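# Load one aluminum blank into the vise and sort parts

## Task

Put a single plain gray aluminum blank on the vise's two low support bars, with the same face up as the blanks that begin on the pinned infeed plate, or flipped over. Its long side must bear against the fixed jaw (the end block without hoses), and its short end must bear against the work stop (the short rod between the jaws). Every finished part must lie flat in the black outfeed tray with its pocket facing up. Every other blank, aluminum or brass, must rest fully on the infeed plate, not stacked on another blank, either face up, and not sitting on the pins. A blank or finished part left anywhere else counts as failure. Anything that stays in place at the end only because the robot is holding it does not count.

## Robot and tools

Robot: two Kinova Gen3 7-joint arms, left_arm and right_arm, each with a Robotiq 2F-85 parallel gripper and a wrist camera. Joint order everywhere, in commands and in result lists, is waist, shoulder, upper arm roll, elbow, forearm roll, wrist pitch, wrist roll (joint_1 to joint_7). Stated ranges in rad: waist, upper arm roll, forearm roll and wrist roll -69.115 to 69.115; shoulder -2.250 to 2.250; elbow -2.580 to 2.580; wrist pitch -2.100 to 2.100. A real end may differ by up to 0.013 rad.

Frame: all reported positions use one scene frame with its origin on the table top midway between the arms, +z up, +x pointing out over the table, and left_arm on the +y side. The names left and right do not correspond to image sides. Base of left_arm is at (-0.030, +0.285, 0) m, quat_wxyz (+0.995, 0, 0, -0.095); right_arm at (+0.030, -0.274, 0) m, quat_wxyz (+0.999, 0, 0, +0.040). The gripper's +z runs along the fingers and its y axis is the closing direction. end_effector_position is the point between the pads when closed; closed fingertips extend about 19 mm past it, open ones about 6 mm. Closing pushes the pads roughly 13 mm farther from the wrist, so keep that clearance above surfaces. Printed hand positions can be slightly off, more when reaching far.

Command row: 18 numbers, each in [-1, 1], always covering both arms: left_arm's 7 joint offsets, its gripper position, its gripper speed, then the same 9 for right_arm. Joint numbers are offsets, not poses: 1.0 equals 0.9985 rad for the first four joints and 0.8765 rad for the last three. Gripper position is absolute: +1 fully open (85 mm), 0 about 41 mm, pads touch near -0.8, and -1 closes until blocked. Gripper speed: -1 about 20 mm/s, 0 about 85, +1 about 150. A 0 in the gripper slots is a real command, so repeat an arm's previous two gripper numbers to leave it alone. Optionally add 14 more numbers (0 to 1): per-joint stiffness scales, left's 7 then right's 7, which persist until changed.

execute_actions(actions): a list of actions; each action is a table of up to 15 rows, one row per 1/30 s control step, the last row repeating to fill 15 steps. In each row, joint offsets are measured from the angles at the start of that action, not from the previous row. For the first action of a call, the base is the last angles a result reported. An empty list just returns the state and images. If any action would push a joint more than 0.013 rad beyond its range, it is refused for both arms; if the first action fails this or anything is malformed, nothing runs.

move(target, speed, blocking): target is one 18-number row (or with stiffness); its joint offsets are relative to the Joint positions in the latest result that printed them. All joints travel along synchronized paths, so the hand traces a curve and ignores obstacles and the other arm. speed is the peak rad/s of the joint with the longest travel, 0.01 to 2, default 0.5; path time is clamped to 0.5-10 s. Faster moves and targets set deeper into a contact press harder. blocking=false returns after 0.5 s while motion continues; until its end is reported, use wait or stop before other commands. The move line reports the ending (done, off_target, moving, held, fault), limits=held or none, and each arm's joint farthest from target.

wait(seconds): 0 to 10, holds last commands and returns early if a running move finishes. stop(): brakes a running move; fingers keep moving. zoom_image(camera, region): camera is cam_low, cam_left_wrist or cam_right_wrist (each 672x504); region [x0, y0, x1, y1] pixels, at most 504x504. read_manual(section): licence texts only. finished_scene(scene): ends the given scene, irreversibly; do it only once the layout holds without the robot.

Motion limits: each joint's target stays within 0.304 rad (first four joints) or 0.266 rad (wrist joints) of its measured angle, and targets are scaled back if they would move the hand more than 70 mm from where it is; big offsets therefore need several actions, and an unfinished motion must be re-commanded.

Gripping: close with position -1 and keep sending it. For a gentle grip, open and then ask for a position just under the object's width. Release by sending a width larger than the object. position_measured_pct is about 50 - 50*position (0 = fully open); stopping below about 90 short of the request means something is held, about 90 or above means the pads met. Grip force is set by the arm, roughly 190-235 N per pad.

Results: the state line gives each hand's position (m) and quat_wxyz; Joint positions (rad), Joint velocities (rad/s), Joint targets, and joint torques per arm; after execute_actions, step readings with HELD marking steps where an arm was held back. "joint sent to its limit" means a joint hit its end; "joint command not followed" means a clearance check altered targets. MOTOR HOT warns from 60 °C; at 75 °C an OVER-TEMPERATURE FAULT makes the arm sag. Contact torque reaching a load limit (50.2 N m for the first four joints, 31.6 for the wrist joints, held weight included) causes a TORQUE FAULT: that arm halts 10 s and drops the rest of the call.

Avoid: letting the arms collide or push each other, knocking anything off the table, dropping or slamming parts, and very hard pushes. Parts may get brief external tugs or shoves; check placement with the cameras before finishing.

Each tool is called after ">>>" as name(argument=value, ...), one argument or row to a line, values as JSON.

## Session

>>> execute_actions(
  actions=[],
)

Scene clock: 0.00 s.
left_arm: end_effector_position=(+0.6530, +0.6980, +0.1871) position_measured_pct=0.0 end_effector_quat_wxyz=(-0.072, +0.977, -0.018, +0.198) | right_arm: end_effector_position=(+0.5344, -0.5440, +0.1764) position_measured_pct=0.0 end_effector_quat_wxyz=(+0.619, +0.743, -0.131, -0.218)
Joint names: [waist, shoulder, upper arm roll, elbow, forearm roll, wrist pitch, wrist roll]
Joint positions: left_arm=[-0.68   1.053 -0.487  0.633  0.614  1.134  3.857] | right_arm=[-0.341  1.703  1.575  0.963 -0.248  1.529 -1.474]
Joint velocities: left_arm=[-0. -0. -0.  0. -0. -0. -0.] | right_arm=[-0.     0.     0.001 -0.001  0.001  0.001 -0.   ]
Joint torques (N m, as the joint torque sensors report them, + toward a larger angle): no reading
Motor temperatures (°C, as the motors report them): left_arm=[37 37 36 38 43 38 39] | right_arm=[41 38 36 35 44 43 43]
Joint targets: left_arm=[-0.680 1.053 -0.487 0.633 0.614 1.134 3.857] | right_arm=[-0.341 1.703 1.575 0.963 -0.248 1.529 -1.474]
Joint stiffness scale: left_arm=[1. 1. 1. 1. 1. 1. 1.] | right_arm=[1. 1. 1. 1. 1. 1. 1.]

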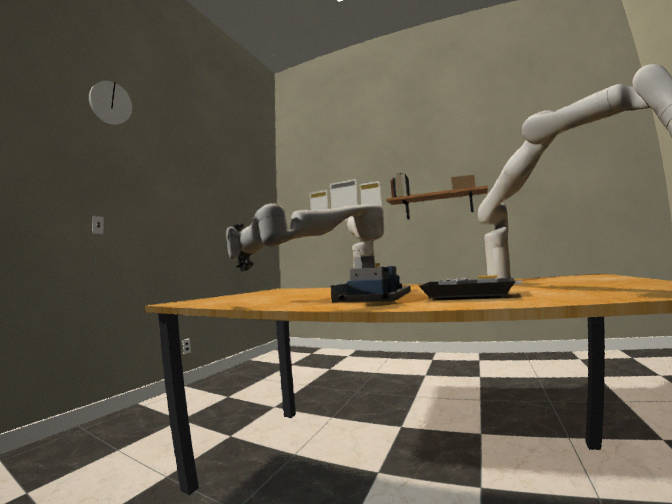

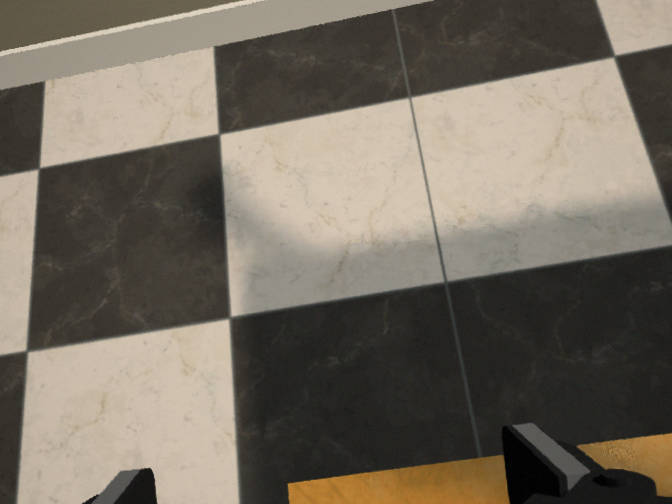

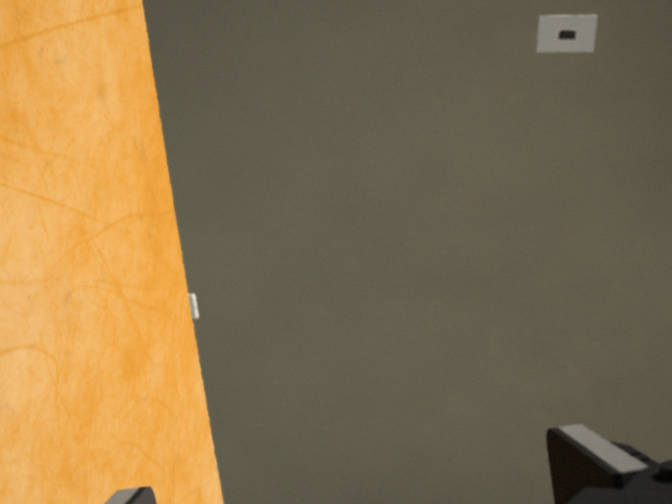

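>>> move(
  target=[0,0,0,0,0,0,0,1,0,-0.1,-1,-0.6,0.1,0.283,0.15,-0.5,1,0],
  speed=0.9,
)

>>> move(
  target=[0,0,0,0,0,0,0,1,0,-0.28,-0.472,-0.98,0.06,0.005,0.15,-0.53,1,0],
  speed=0.9,
)

Scene clock: 2.10 s.
left_arm: end_effector_position=(+0.6530, +0.6980, +0.1871) position_measured_pct=0.0 end_effector_quat_wxyz=(-0.072, +0.977, -0.018, +0.198) | right_arm: end_effector_position=(+0.5124, -0.4039, +0.3664) position_measured_pct=0.0 end_effector_quat_wxyz=(+0.277, +0.908, -0.313, -0.007)
Joint names: [waist, shoulder, upper arm roll, elbow, forearm roll, wrist pitch, wrist roll]
Joint positions: left_arm=[-0.68   1.053 -0.487  0.633  0.614  1.134  3.857] | right_arm=[-0.439  0.707  0.98   1.058 -0.008  1.655 -1.902]
Joint velocities: left_arm=[-0.    -0.001 -0.001 -0.     0.001  0.002  0.   ] | right_arm=[ 0.001 -0.003 -0.001  0.002  0.001 -0.001  0.   ]
Joint torques (N m, as the joint torque sensors report them, + toward a larger angle): left_arm=[ -0.34 -26.56  -1.59  -9.42   0.22  -1.09   0.68] | right_arm=[ -0.04 -17.05   4.64  -7.11   1.57   0.09  -0.31]
Motor temperatures (°C, as the motors report them): left_arm=[37 37 36 38 43 38 39] | right_arm=[41 38 36 35 44 43 43]
Joint targets: left_arm=[-0.680 1.053 -0.487 0.633 0.614 1.134 3.857] | right_arm=[-0.441 0.705 0.976 1.063 0.000 1.660 -1.912]
Joint stiffness scale: left_arm=[1. 1. 1. 1. 1. 1. 1.] | right_arm=[1. 1. 1. 1. 1. 1. 1.]
move: done; limits=none; left_arm: farthest joint: the waist, 0.000 radians from its target (0.000 radians at the start); right_arm: farthest joint: the wrist roll, 0.010 radians from its target (0.439 radians at the start)

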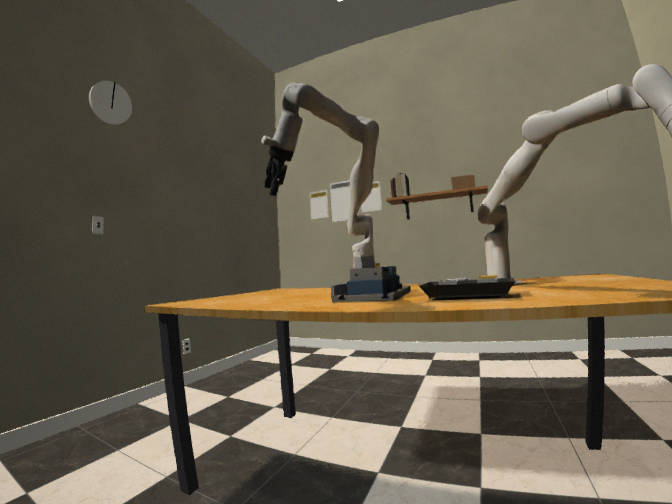

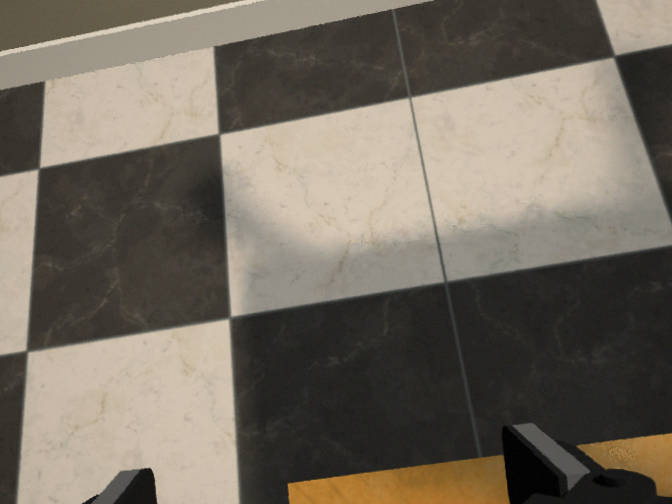

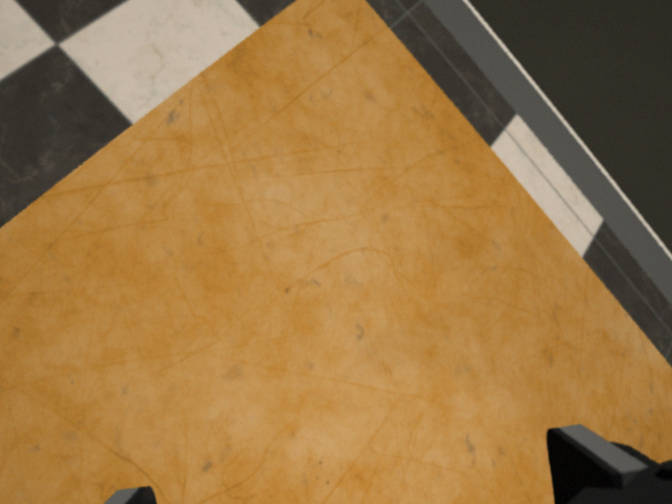

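Scene clock: 3.90 s.
left_arm: end_effector_position=(+0.6530, +0.6980, +0.1871) position_measured_pct=0.0 end_effector_quat_wxyz=(-0.072, +0.977, -0.018, +0.198) | right_arm: end_effector_position=(+0.3330, +0.0018, +0.4506) position_measured_pct=0.0 end_effector_quat_wxyz=(-0.005, +1.000, +0.004, +0.000)
Joint names: [waist, shoulder, upper arm roll, elbow, forearm roll, wrist pitch, wrist roll]
Joint positions: left_arm=[-0.68   1.053 -0.487  0.633  0.614  1.134  3.857] | right_arm=[-0.717  0.238  0.005  1.114 -0.008  1.782 -2.357]
Joint velocities: left_arm=[ 0.001  0.002  0.    -0.001  0.001 -0.001 -0.001] | right_arm=[-0.001 -0.002  0.    -0.001  0.001  0.001 -0.   ]
Joint torques (N m, as the joint torque sensors report them, + toward a larger angle): left_arm=[ -0.12 -26.78  -1.55  -9.63   0.34  -1.06   0.65] | right_arm=[ -0.35 -12.81  -0.19  -8.38  -0.01  -0.07  -0.36]
Motor temperatures (°C, as the motors report them): left_arm=[37 37 36 38 43 38 39] | right_arm=[41 38 36 35 44 43 43]
Joint targets: left_arm=[-0.680 1.053 -0.487 0.633 0.614 1.134 3.857] | right_arm=[-0.719 0.236 0.001 1.118 -0.003 1.787 -2.367]
Joint stiffness scale: left_arm=[1. 1. 1. 1. 1. 1. 1.] | right_arm=[1. 1. 1. 1. 1. 1. 1.]
move: done; limits=none; left_arm: farthest joint: the waist, 0.000 radians from its target (0.000 radians at the start); right_arm: farthest joint: the wrist roll, 0.010 radians from its target (0.464 radians at the start)

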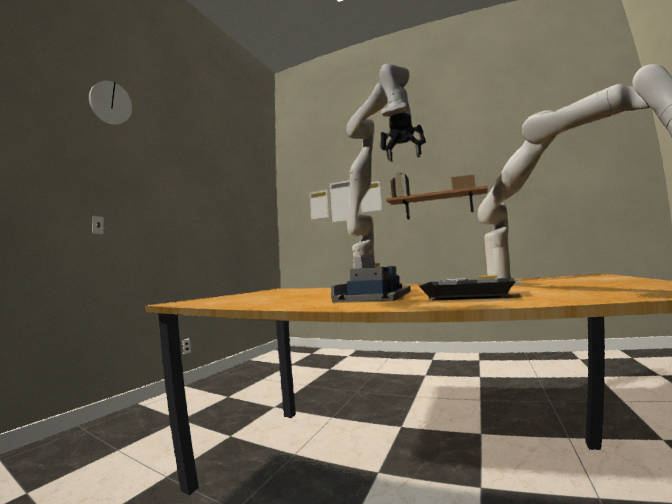

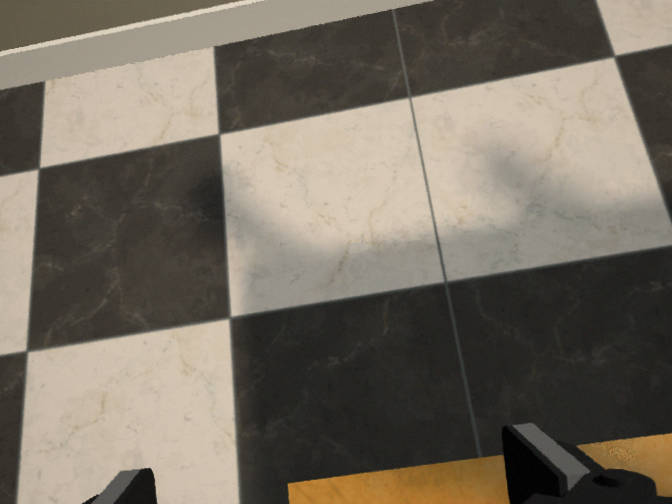

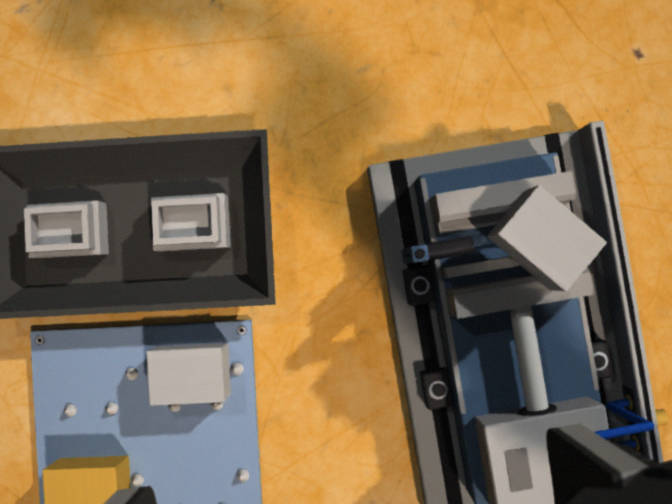

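>>> move(
  target=[0,0,0,0,0,0,0,1,0,0.383,0.031,-0.008,0.842,0.015,-0.983,-0.565,1,0],
  speed=0.8,
)

Scene clock: 5.87 s.
left_arm: end_effector_position=(+0.6530, +0.6980, +0.1871) position_measured_pct=0.0 end_effector_quat_wxyz=(-0.072, +0.977, -0.018, +0.198) | right_arm: end_effector_position=(+0.3712, -0.1495, +0.1901) position_measured_pct=0.0 end_effector_quat_wxyz=(-0.000, +0.910, -0.415, -0.001)
Joint names: [waist, shoulder, upper arm roll, elbow, forearm roll, wrist pitch, wrist roll]
Joint positions: left_arm=[-0.68   1.053 -0.487  0.633  0.614  1.134  3.857] | right_arm=[-0.337  0.267  0.001  1.95  -0.003  0.925 -2.842]
Joint velocities: left_arm=[ 0.001 -0.002 -0.     0.    -0.001 -0.     0.001] | right_arm=[ 0.002  0.     0.     0.001  0.002  0.001 -0.   ]
Joint torques (N m, as the joint torque sensors report them, + toward a larger angle): left_arm=[ -0.11 -26.52  -1.63  -9.73   0.32  -0.91   0.67] | right_arm=[ -0.11 -11.93  -0.09  -6.6   -0.07   0.    -0.43]
Motor temperatures (°C, as the motors report them): left_arm=[37 37 36 38 43 38 39] | right_arm=[41 38 36 35 44 43 43]
Joint targets: left_arm=[-0.680 1.053 -0.487 0.633 0.614 1.134 3.857] | right_arm=[-0.335 0.269 -0.003 1.954 0.005 0.921 -2.852]
Joint stiffness scale: left_arm=[1. 1. 1. 1. 1. 1. 1.] | right_arm=[1. 1. 1. 1. 1. 1. 1.]
move: done; limits=none; left_arm: farthest joint: the waist, 0.000 radians from its target (0.000 radians at the start); right_arm: farthest joint: the wrist roll, 0.010 radians from its target (0.495 radians at the start)

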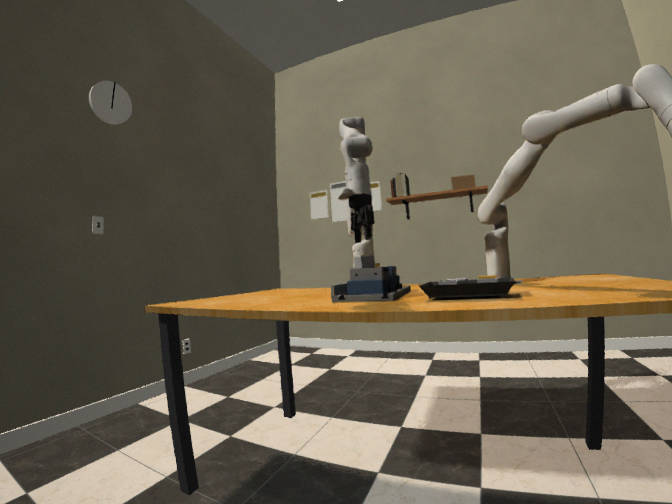

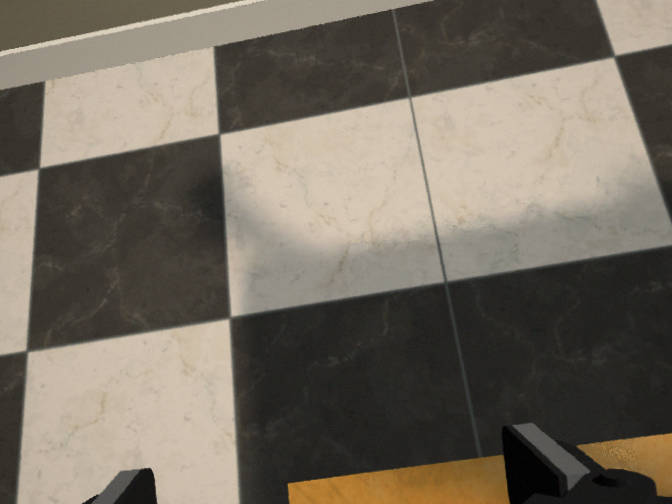

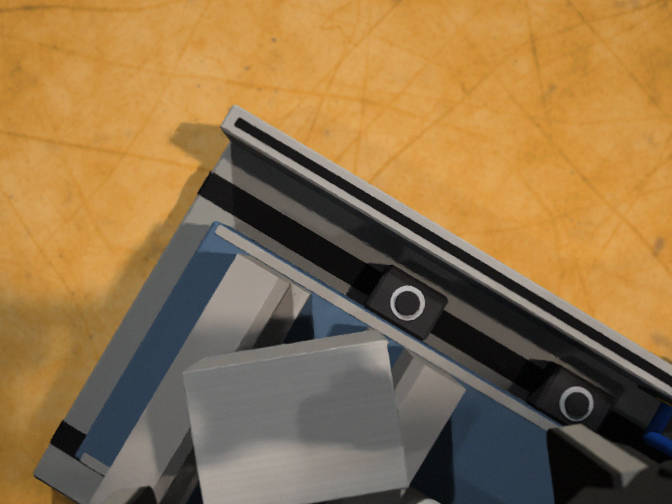

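>>> move(
  target=[0,0,0,0,0,0,0,1,0,-0.009,0.131,0,0.044,0,-0.198,-0.015,1,0],
  speed=0.25,
)

>>> zoom_image(
  camera="cam_low",
  region=[320,220,420,300],
)

Scene clock: 7.37 s.
left_arm: end_effector_position=(+0.6530, +0.6980, +0.1871) position_measured_pct=0.0 end_effector_quat_wxyz=(-0.072, +0.977, -0.018, +0.198) | right_arm: end_effector_position=(+0.3851, -0.1405, +0.1333) position_measured_pct=0.0 end_effector_quat_wxyz=(-0.001, +0.910, -0.414, -0.000)
Joint names: [waist, shoulder, upper arm roll, elbow, forearm roll, wrist pitch, wrist roll]
Joint positions: left_arm=[-0.68   1.053 -0.487  0.633  0.614  1.134  3.857] | right_arm=[-0.344  0.395  0.001  1.989 -0.003  0.757 -2.846]
Joint velocities: left_arm=[-0.     0.001 -0.     0.002 -0.    -0.001  0.001] | right_arm=[ 0.     0.003 -0.     0.    -0.    -0.001  0.   ]
Joint torques (N m, as the joint torque sensors report them, + toward a larger angle): left_arm=[ -0.43 -26.54  -1.62  -9.5    0.31  -0.94   0.54] | right_arm=[  0.08 -13.96  -0.36  -5.62  -0.02   0.03  -0.4 ]
Motor temperatures (°C, as the motors report them): left_arm=[37 38 36 38 43 38 39] | right_arm=[41 38 36 35 44 43 43]
Joint targets: left_arm=[-0.680 1.053 -0.487 0.633 0.614 1.134 3.857] | right_arm=[-0.346 0.398 0.001 1.994 -0.003 0.752 -2.856]
Joint stiffness scale: left_arm=[1. 1. 1. 1. 1. 1. 1.] | right_arm=[1. 1. 1. 1. 1. 1. 1.]
move: done; limits=none; left_arm: farthest joint: the waist, 0.000 radians from its target (0.000 radians at the start); right_arm: farthest joint: the wrist roll, 0.009 radians from its target (0.013 radians at the start)

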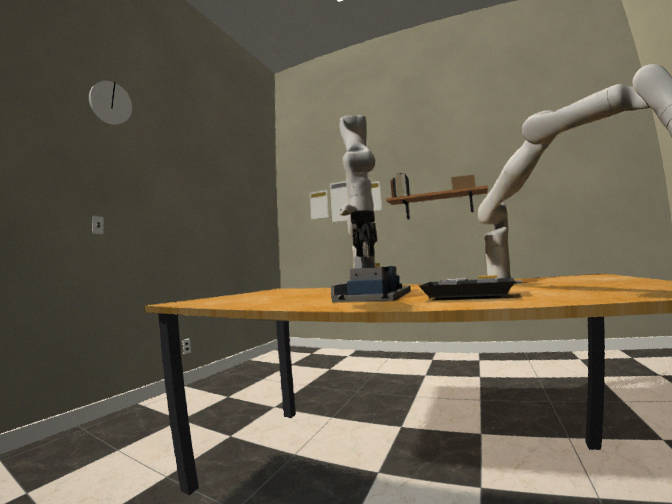

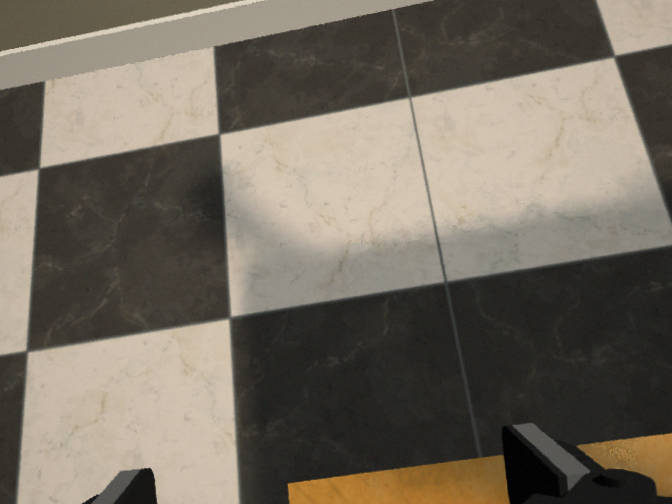

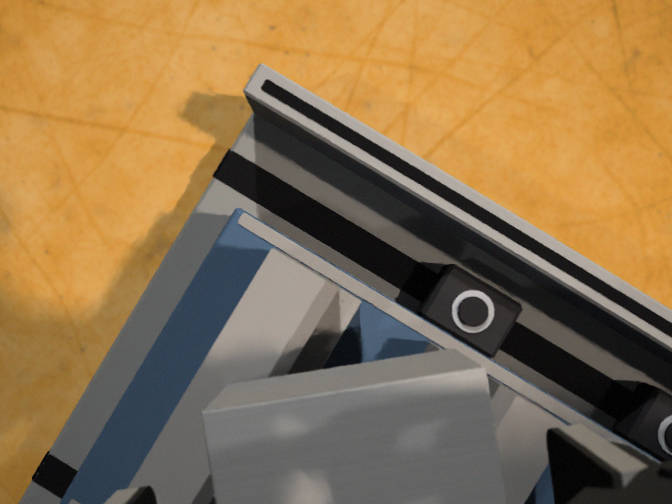

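Region (320, 220, 420, 300) of cam_low's 672x504 image, scaled by 5.040, with more detail than that image has; it fills the top 403 rows of this view, and the rest is white.

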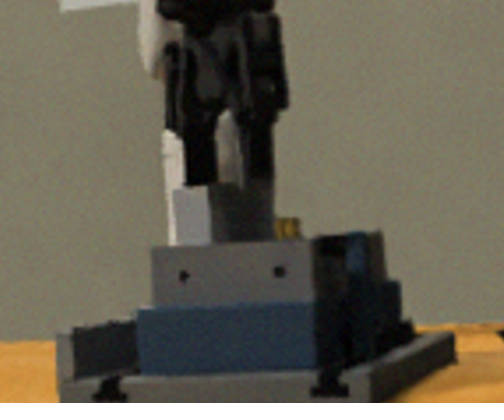

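>>> move(
  target=[0,0,0,0,0,0,0,1,0,0,0.008,0,0.008,0,-0.016,0,1,0],
  speed=0.05,
)

>>> move(
  target=[0,0,0,0,0,0,0,1,0,0,0,0,0,0,0,0,-1,-0.5],
)

>>> move(
  target=[0,0,0,0,0,0,0,1,0,0,-0.016,0,-0.015,0,0.03,0,-1,-0.5],
  speed=0.08,
)

>>> move(
  target=[0,0,0,0,0,0,0,1,0,0,0,0,0,0,0,1,-1,-0.5],
  speed=0.5,
)

Scene clock: 8.27 s.
left_arm: end_effector_position=(+0.6530, +0.6980, +0.1871) position_measured_pct=0.0 end_effector_quat_wxyz=(-0.072, +0.977, -0.018, +0.198) | right_arm: end_effector_position=(+0.3853, -0.1404, +0.1306) position_measured_pct=0.0 end_effector_quat_wxyz=(-0.001, +0.910, -0.414, -0.000)
Joint names: [waist, shoulder, upper arm roll, elbow, forearm roll, wrist pitch, wrist roll]
Joint positions: left_arm=[-0.68   1.053 -0.487  0.633  0.614  1.134  3.857] | right_arm=[-0.344  0.401  0.001  1.992 -0.003  0.748 -2.846]
Joint velocities: left_arm=[ 0.     0.001  0.    -0.001  0.001  0.     0.001] | right_arm=[-0.     0.003 -0.     0.     0.    -0.    -0.   ]
Joint torques (N m, as the joint torque sensors report them, + toward a larger angle): left_arm=[ -0.1  -26.62  -1.7   -9.45   0.23  -0.92   0.64] | right_arm=[ -0.1  -13.19  -0.04  -5.52   0.     0.11  -0.35]
Motor temperatures (°C, as the motors report them): left_arm=[37 38 36 38 43 38 39] | right_arm=[41 38 36 35 44 43 43]
Joint targets: left_arm=[-0.680 1.053 -0.487 0.633 0.614 1.134 3.857] | right_arm=[-0.344 0.403 0.001 1.997 -0.003 0.743 -2.846]
Joint stiffness scale: left_arm=[1. 1. 1. 1. 1. 1. 1.] | right_arm=[1. 1. 1. 1. 1. 1. 1.]
move: done; limits=none; left_arm: farthest joint: the waist, 0.000 radians from its target (0.000 radians at the start); right_arm: farthest joint: the elbow, 0.005 radians from its target (0.008 radians at the start)

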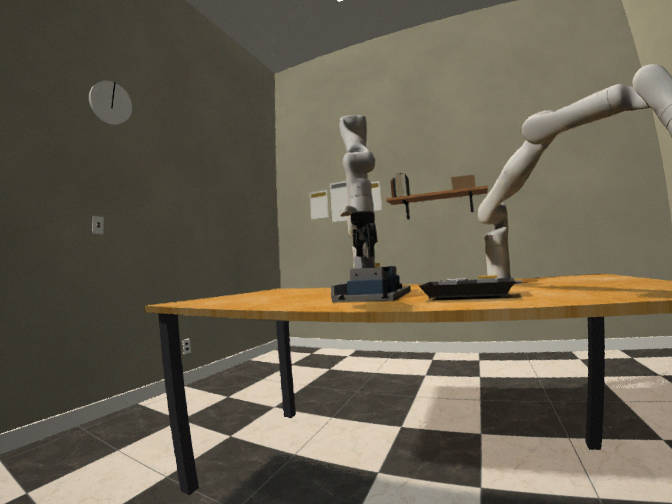

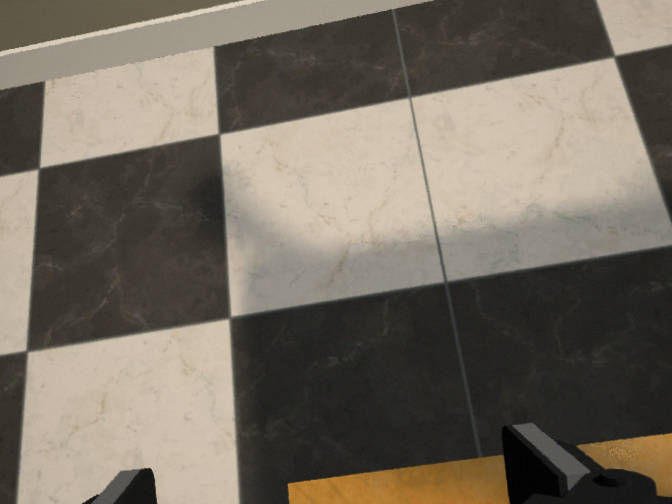

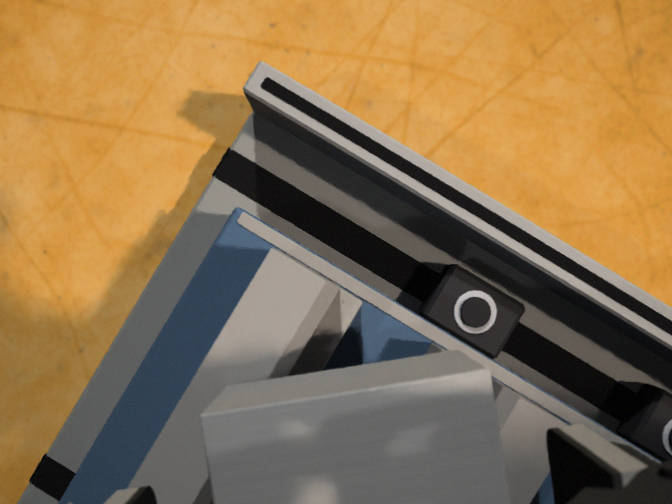

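Scene clock: 9.23 s.
left_arm: end_effector_position=(+0.6530, +0.6980, +0.1871) position_measured_pct=0.0 end_effector_quat_wxyz=(-0.072, +0.977, -0.018, +0.198) | right_arm: end_effector_position=(+0.3854, -0.1404, +0.1313) position_measured_pct=32.9 end_effector_quat_wxyz=(-0.001, +0.910, -0.414, +0.000)
Joint names: [waist, shoulder, upper arm roll, elbow, forearm roll, wrist pitch, wrist roll]
Joint positions: left_arm=[-0.68   1.053 -0.487  0.633  0.614  1.134  3.857] | right_arm=[-0.344  0.399  0.001  1.992 -0.003  0.748 -2.846]
Joint velocities: left_arm=[-0.    -0.    -0.     0.001  0.     0.    -0.001] | right_arm=[ 0.     0.    -0.001  0.     0.     0.     0.   ]
Joint torques (N m, as the joint torque sensors report them, + toward a larger angle): left_arm=[  0.02 -26.71  -1.47  -9.77   0.35  -0.93   0.7 ] | right_arm=[ -0.34 -10.37  -0.37  -5.45  -0.18  -1.32  -0.38]
Motor temperatures (°C, as the motors report them): left_arm=[37 38 36 38 43 38 39] | right_arm=[41 38 36 35 44 43 43]
Joint targets: left_arm=[-0.680 1.053 -0.487 0.633 0.614 1.134 3.857] | right_arm=[-0.344 0.401 0.001 1.992 -0.003 0.748 -2.846]
Joint stiffness scale: left_arm=[1. 1. 1. 1. 1. 1. 1.] | right_arm=[1. 1. 1. 1. 1. 1. 1.]
move: done; limits=none; left_arm: farthest joint: the waist, 0.000 radians from its target (0.000 radians at the start); right_arm: farthest joint: the shoulder, 0.002 radians from its target (0.000 radians at the start)

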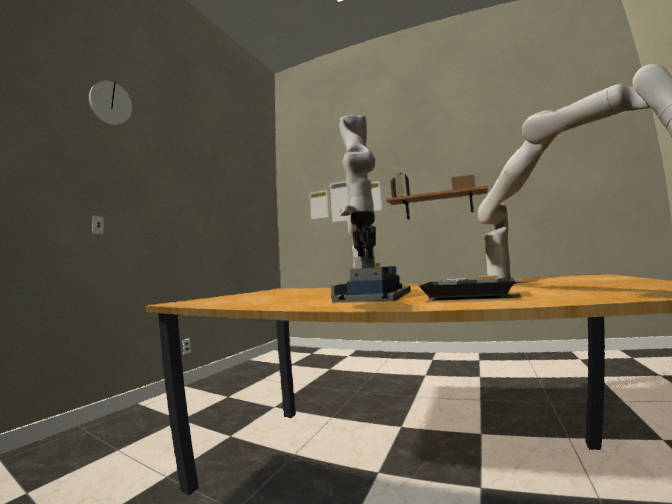

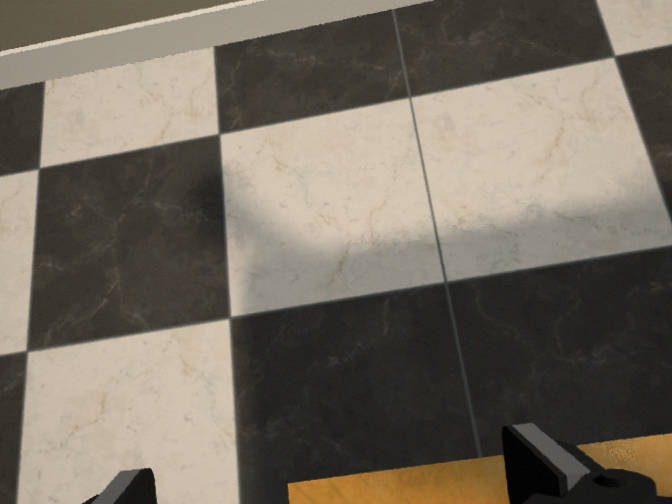

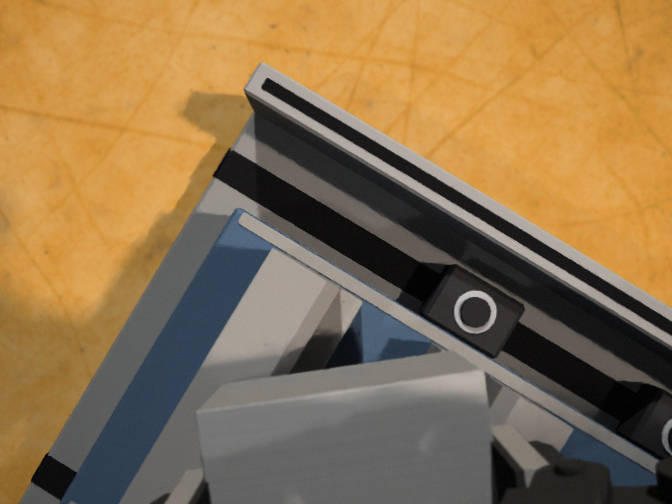

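Scene clock: 10.00 s.
left_arm: end_effector_position=(+0.6530, +0.6980, +0.1871) position_measured_pct=0.0 end_effector_quat_wxyz=(-0.072, +0.977, -0.018, +0.198) | right_arm: end_effector_position=(+0.3862, -0.1400, +0.1386) position_measured_pct=32.9 end_effector_quat_wxyz=(-0.002, +0.910, -0.414, +0.001)
Joint names: [waist, shoulder, upper arm roll, elbow, forearm roll, wrist pitch, wrist roll]
Joint positions: left_arm=[-0.68   1.053 -0.487  0.633  0.614  1.134  3.857] | right_arm=[-0.344  0.385  0.001  1.982 -0.003  0.77  -2.846]
Joint velocities: left_arm=[ 0.     0.001  0.    -0.001  0.002  0.001  0.002] | right_arm=[-0.    -0.003  0.    -0.001  0.     0.001  0.001]
Joint torques (N m, as the joint torque sensors report them, + toward a larger angle): left_arm=[ -0.07 -26.78  -1.63  -9.58   0.31  -1.     0.58] | right_arm=[ -0.25 -14.08  -0.04  -6.32  -0.01  -0.01  -0.33]
Motor temperatures (°C, as the motors report them): left_arm=[37 38 36 38 43 38 39] | right_arm=[41 38 36 35 44 43 43]
Joint targets: left_arm=[-0.680 1.053 -0.487 0.633 0.614 1.134 3.857] | right_arm=[-0.344 0.383 0.001 1.977 -0.003 0.775 -2.846]
Joint stiffness scale: left_arm=[1. 1. 1. 1. 1. 1. 1.] | right_arm=[1. 1. 1. 1. 1. 1. 1.]
move: done; limits=none; left_arm: farthest joint: the waist, 0.000 radians from its target (0.000 radians at the start); right_arm: farthest joint: the elbow, 0.005 radians from its target (0.015 radians at the start)

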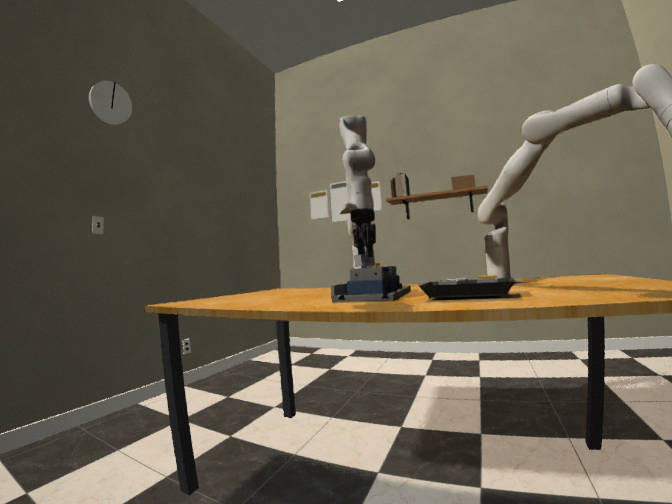

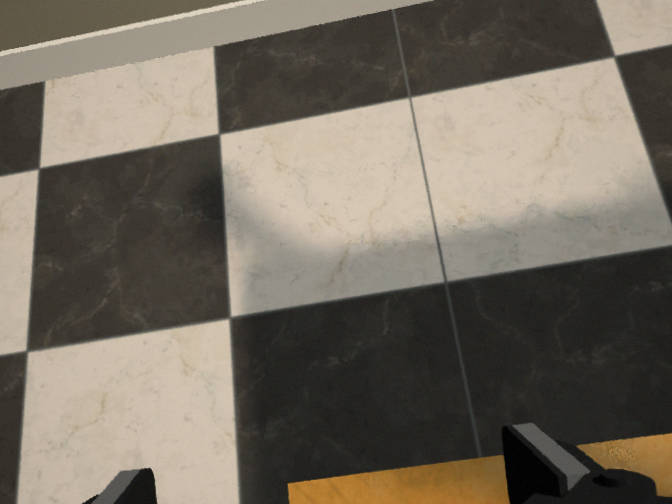

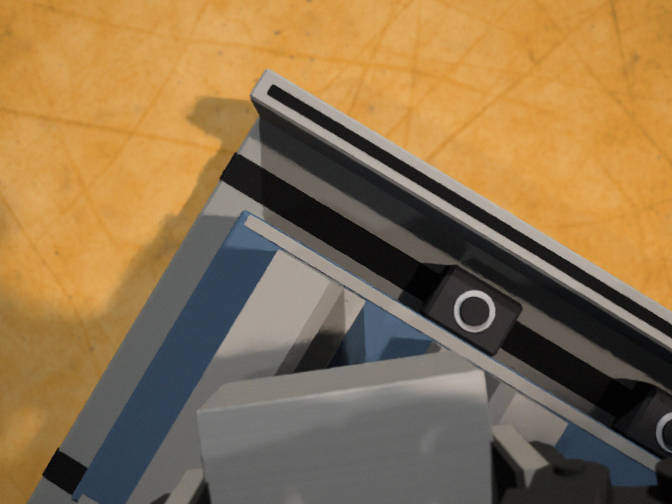

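Scene clock: 12.20 s.
left_arm: end_effector_position=(+0.6530, +0.6980, +0.1871) position_measured_pct=0.0 end_effector_quat_wxyz=(-0.072, +0.977, -0.018, +0.198) | right_arm: end_effector_position=(+0.3862, -0.1400, +0.1387) position_measured_pct=32.9 end_effector_quat_wxyz=(-0.001, +1.000, +0.007, +0.002)
Joint names: [waist, shoulder, upper arm roll, elbow, forearm roll, wrist pitch, wrist roll]
Joint positions: left_arm=[-0.68   1.053 -0.487  0.633  0.614  1.134  3.857] | right_arm=[-0.344  0.385  0.001  1.982 -0.003  0.77  -1.979]
Joint velocities: left_arm=[ 0.001  0.     0.001  0.001  0.001 -0.001  0.001] | right_arm=[ 0.     0.001  0.     0.001  0.001 -0.001  0.001]
Joint torques (N m, as the joint torque sensors report them, + toward a larger angle): left_arm=[ -0.12 -26.56  -1.56  -9.67   0.21  -1.06   0.68] | right_arm=[ -0.17 -14.18  -0.24  -6.28  -0.12  -0.11  -0.26]
Motor temperatures (°C, as the motors report them): left_arm=[37 38 36 38 43 38 39] | right_arm=[41 38 36 35 44 43 43]
Joint targets: left_arm=[-0.680 1.053 -0.487 0.633 0.614 1.134 3.857] | right_arm=[-0.344 0.385 0.001 1.982 -0.003 0.770 -1.969]
Joint stiffness scale: left_arm=[1. 1. 1. 1. 1. 1. 1.] | right_arm=[1. 1. 1. 1. 1. 1. 1.]
move: done; limits=none; left_arm: farthest joint: the waist, 0.000 radians from its target (0.000 radians at the start); right_arm: farthest joint: the wrist roll, 0.010 radians from its target (0.876 radians at the start)

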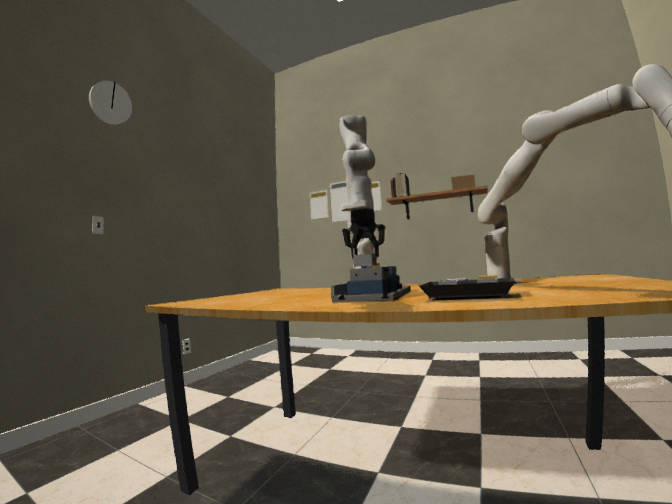

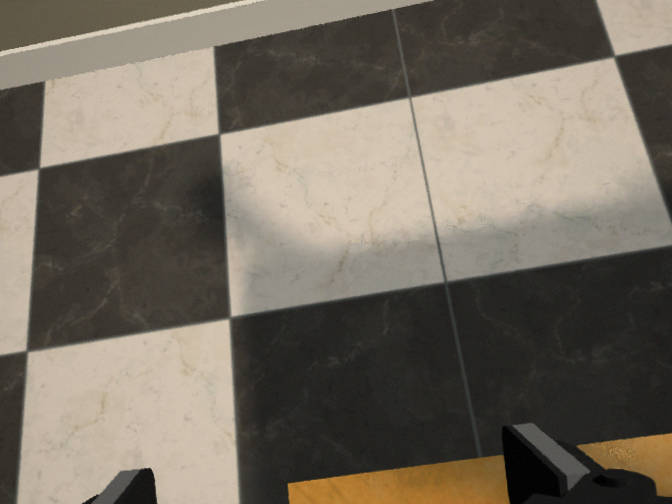

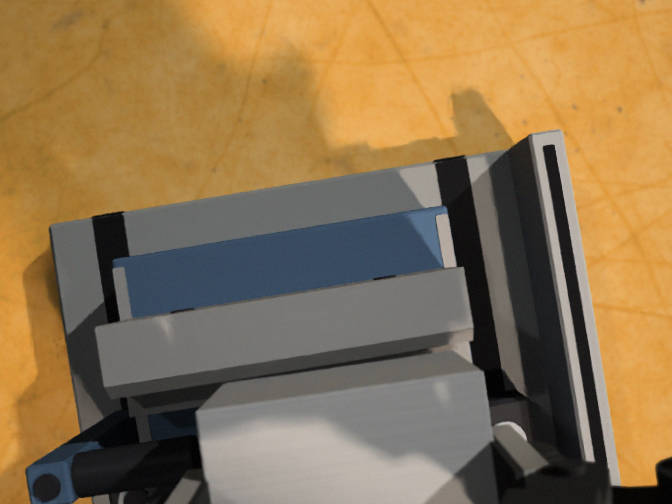

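>>> move(
  target=[0,0,0,0,0,0,0,1,0,-0.004,0.0065,0,0.02,0,-0.026,0.038,-1,-0.5],
  speed=0.05,
)

Scene clock: 13.23 s.
left_arm: end_effector_position=(+0.6530, +0.6980, +0.1871) position_measured_pct=0.0 end_effector_quat_wxyz=(-0.072, +0.977, -0.018, +0.198) | right_arm: end_effector_position=(+0.3830, -0.1406, +0.1338) position_measured_pct=32.9 end_effector_quat_wxyz=(-0.001, +1.000, +0.020, +0.001)
Joint names: [waist, shoulder, upper arm roll, elbow, forearm roll, wrist pitch, wrist roll]
Joint positions: left_arm=[-0.68   1.053 -0.487  0.633  0.614  1.134  3.857] | right_arm=[-0.346  0.389  0.001  1.997 -0.003  0.752 -1.956]
Joint velocities: left_arm=[-0.001 -0.001 -0.    -0.002  0.     0.    -0.001] | right_arm=[ 0.001  0.001 -0.     0.    -0.    -0.     0.001]
Joint torques (N m, as the joint torque sensors report them, + toward a larger angle): left_arm=[ -0.2  -26.47  -1.54  -9.7    0.28  -1.07   0.64] | right_arm=[ -0.08 -14.2    0.01  -6.54  -0.08   0.04  -0.22]
Motor temperatures (°C, as the motors report them): left_arm=[37 38 36 38 43 38 39] | right_arm=[41 38 36 35 44 43 43]
Joint targets: left_arm=[-0.680 1.053 -0.487 0.633 0.614 1.134 3.857] | right_arm=[-0.348 0.392 0.001 2.002 -0.003 0.747 -1.946]
Joint stiffness scale: left_arm=[1. 1. 1. 1. 1. 1. 1.] | right_arm=[1. 1. 1. 1. 1. 1. 1.]
move: done; limits=none; left_arm: farthest joint: the waist, 0.000 radians from its target (0.000 radians at the start); right_arm: farthest joint: the wrist roll, 0.010 radians from its target (0.033 radians at the start)

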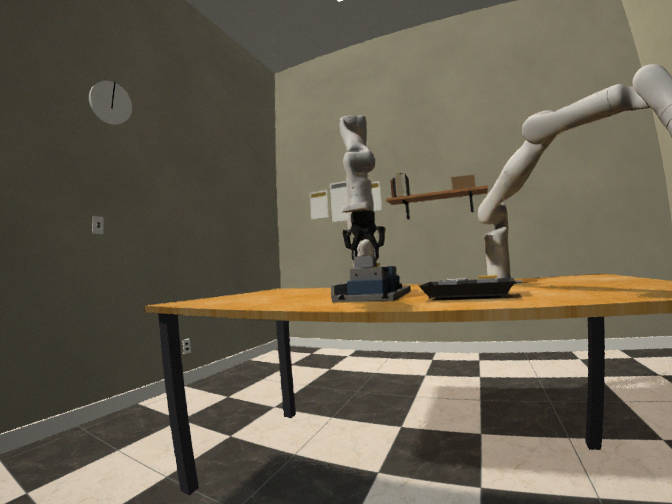

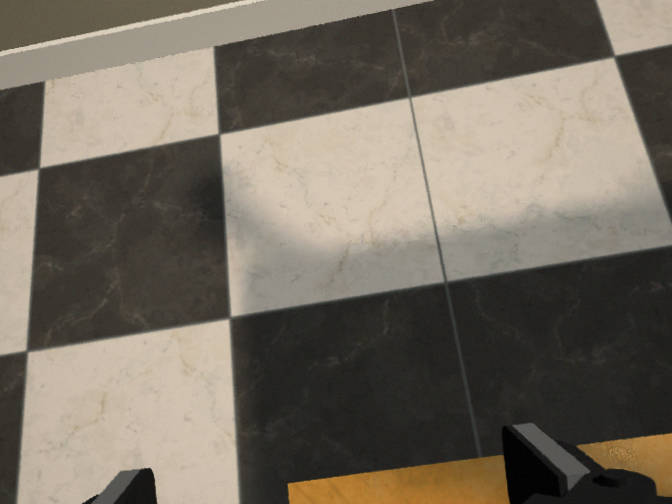

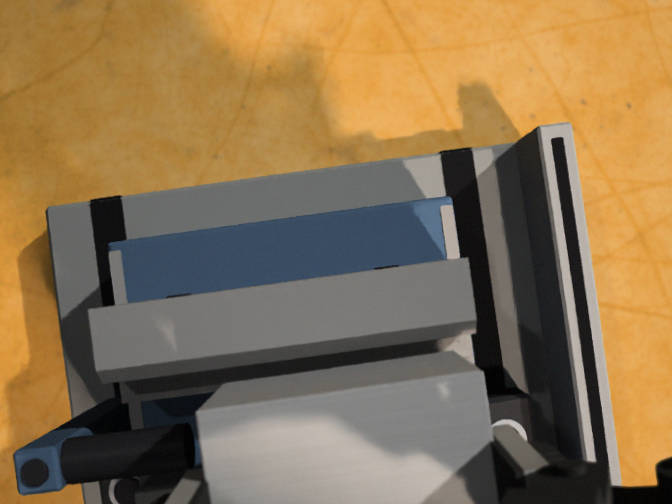

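>>> move(
  target=[0,0,0,0,0,0,0,1,0,0,0.0335,0,0.025,0,-0.063,0,-1,-0.5],
  speed=0.05,
)

Scene clock: 14.73 s.
left_arm: end_effector_position=(+0.6530, +0.6980, +0.1871) position_measured_pct=0.0 end_effector_quat_wxyz=(-0.072, +0.977, -0.018, +0.198) | right_arm: end_effector_position=(+0.3827, -0.1407, +0.1179) position_measured_pct=32.9 end_effector_quat_wxyz=(-0.001, +1.000, +0.020, +0.001)
Joint names: [waist, shoulder, upper arm roll, elbow, forearm roll, wrist pitch, wrist roll]
Joint positions: left_arm=[-0.68   1.053 -0.487  0.633  0.614  1.134  3.857] | right_arm=[-0.346  0.42   0.001  2.018 -0.003  0.702 -1.956]
Joint velocities: left_arm=[-0.     0.001 -0.001  0.001 -0.002 -0.     0.   ] | right_arm=[ 0.001  0.003 -0.     0.001 -0.001 -0.001  0.   ]
Joint torques (N m, as the joint torque sensors report them, + toward a larger angle): left_arm=[ -0.23 -26.72  -1.56  -9.58   0.24  -1.05   0.6 ] | right_arm=[ -0.05 -14.24   0.03  -5.89  -0.01  -0.07  -0.27]
Motor temperatures (°C, as the motors report them): left_arm=[37 38 36 38 43 38 39] | right_arm=[41 38 36 35 44 43 43]
Joint targets: left_arm=[-0.680 1.053 -0.487 0.633 0.614 1.134 3.857] | right_arm=[-0.346 0.423 0.001 2.022 -0.003 0.697 -1.956]
Joint stiffness scale: left_arm=[1. 1. 1. 1. 1. 1. 1.] | right_arm=[1. 1. 1. 1. 1. 1. 1.]
move: done; limits=none; left_arm: farthest joint: the waist, 0.000 radians from its target (0.000 radians at the start); right_arm: farthest joint: the wrist pitch, 0.005 radians from its target (0.055 radians at the start)

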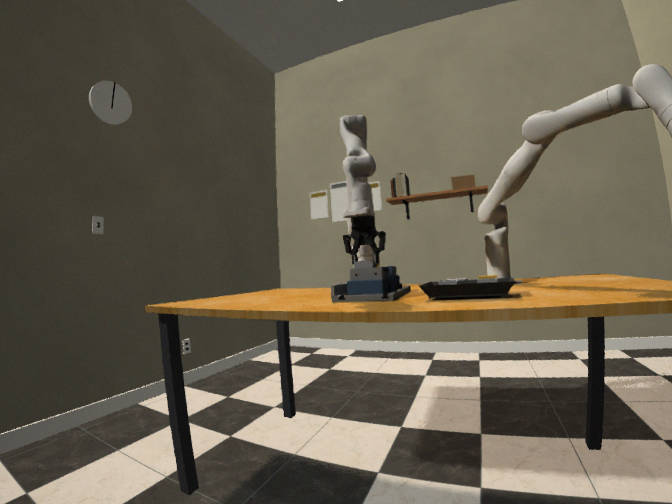

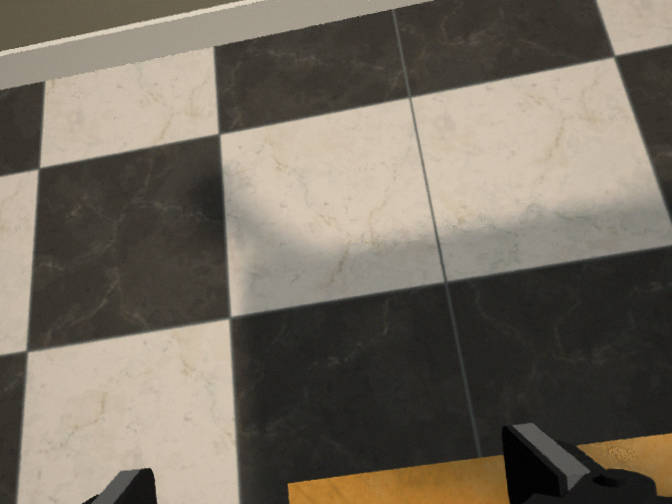

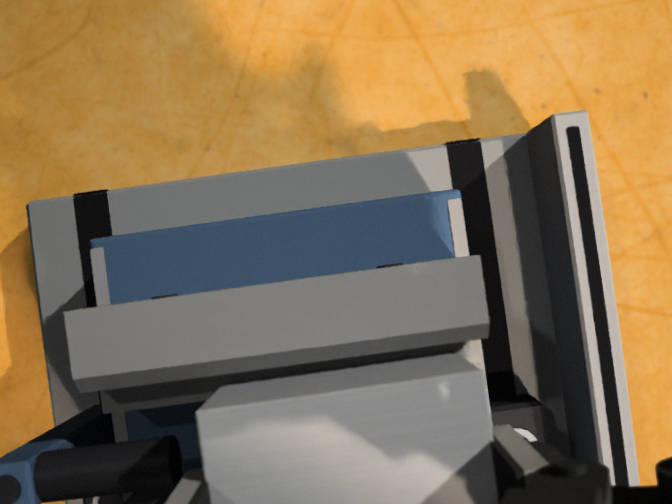

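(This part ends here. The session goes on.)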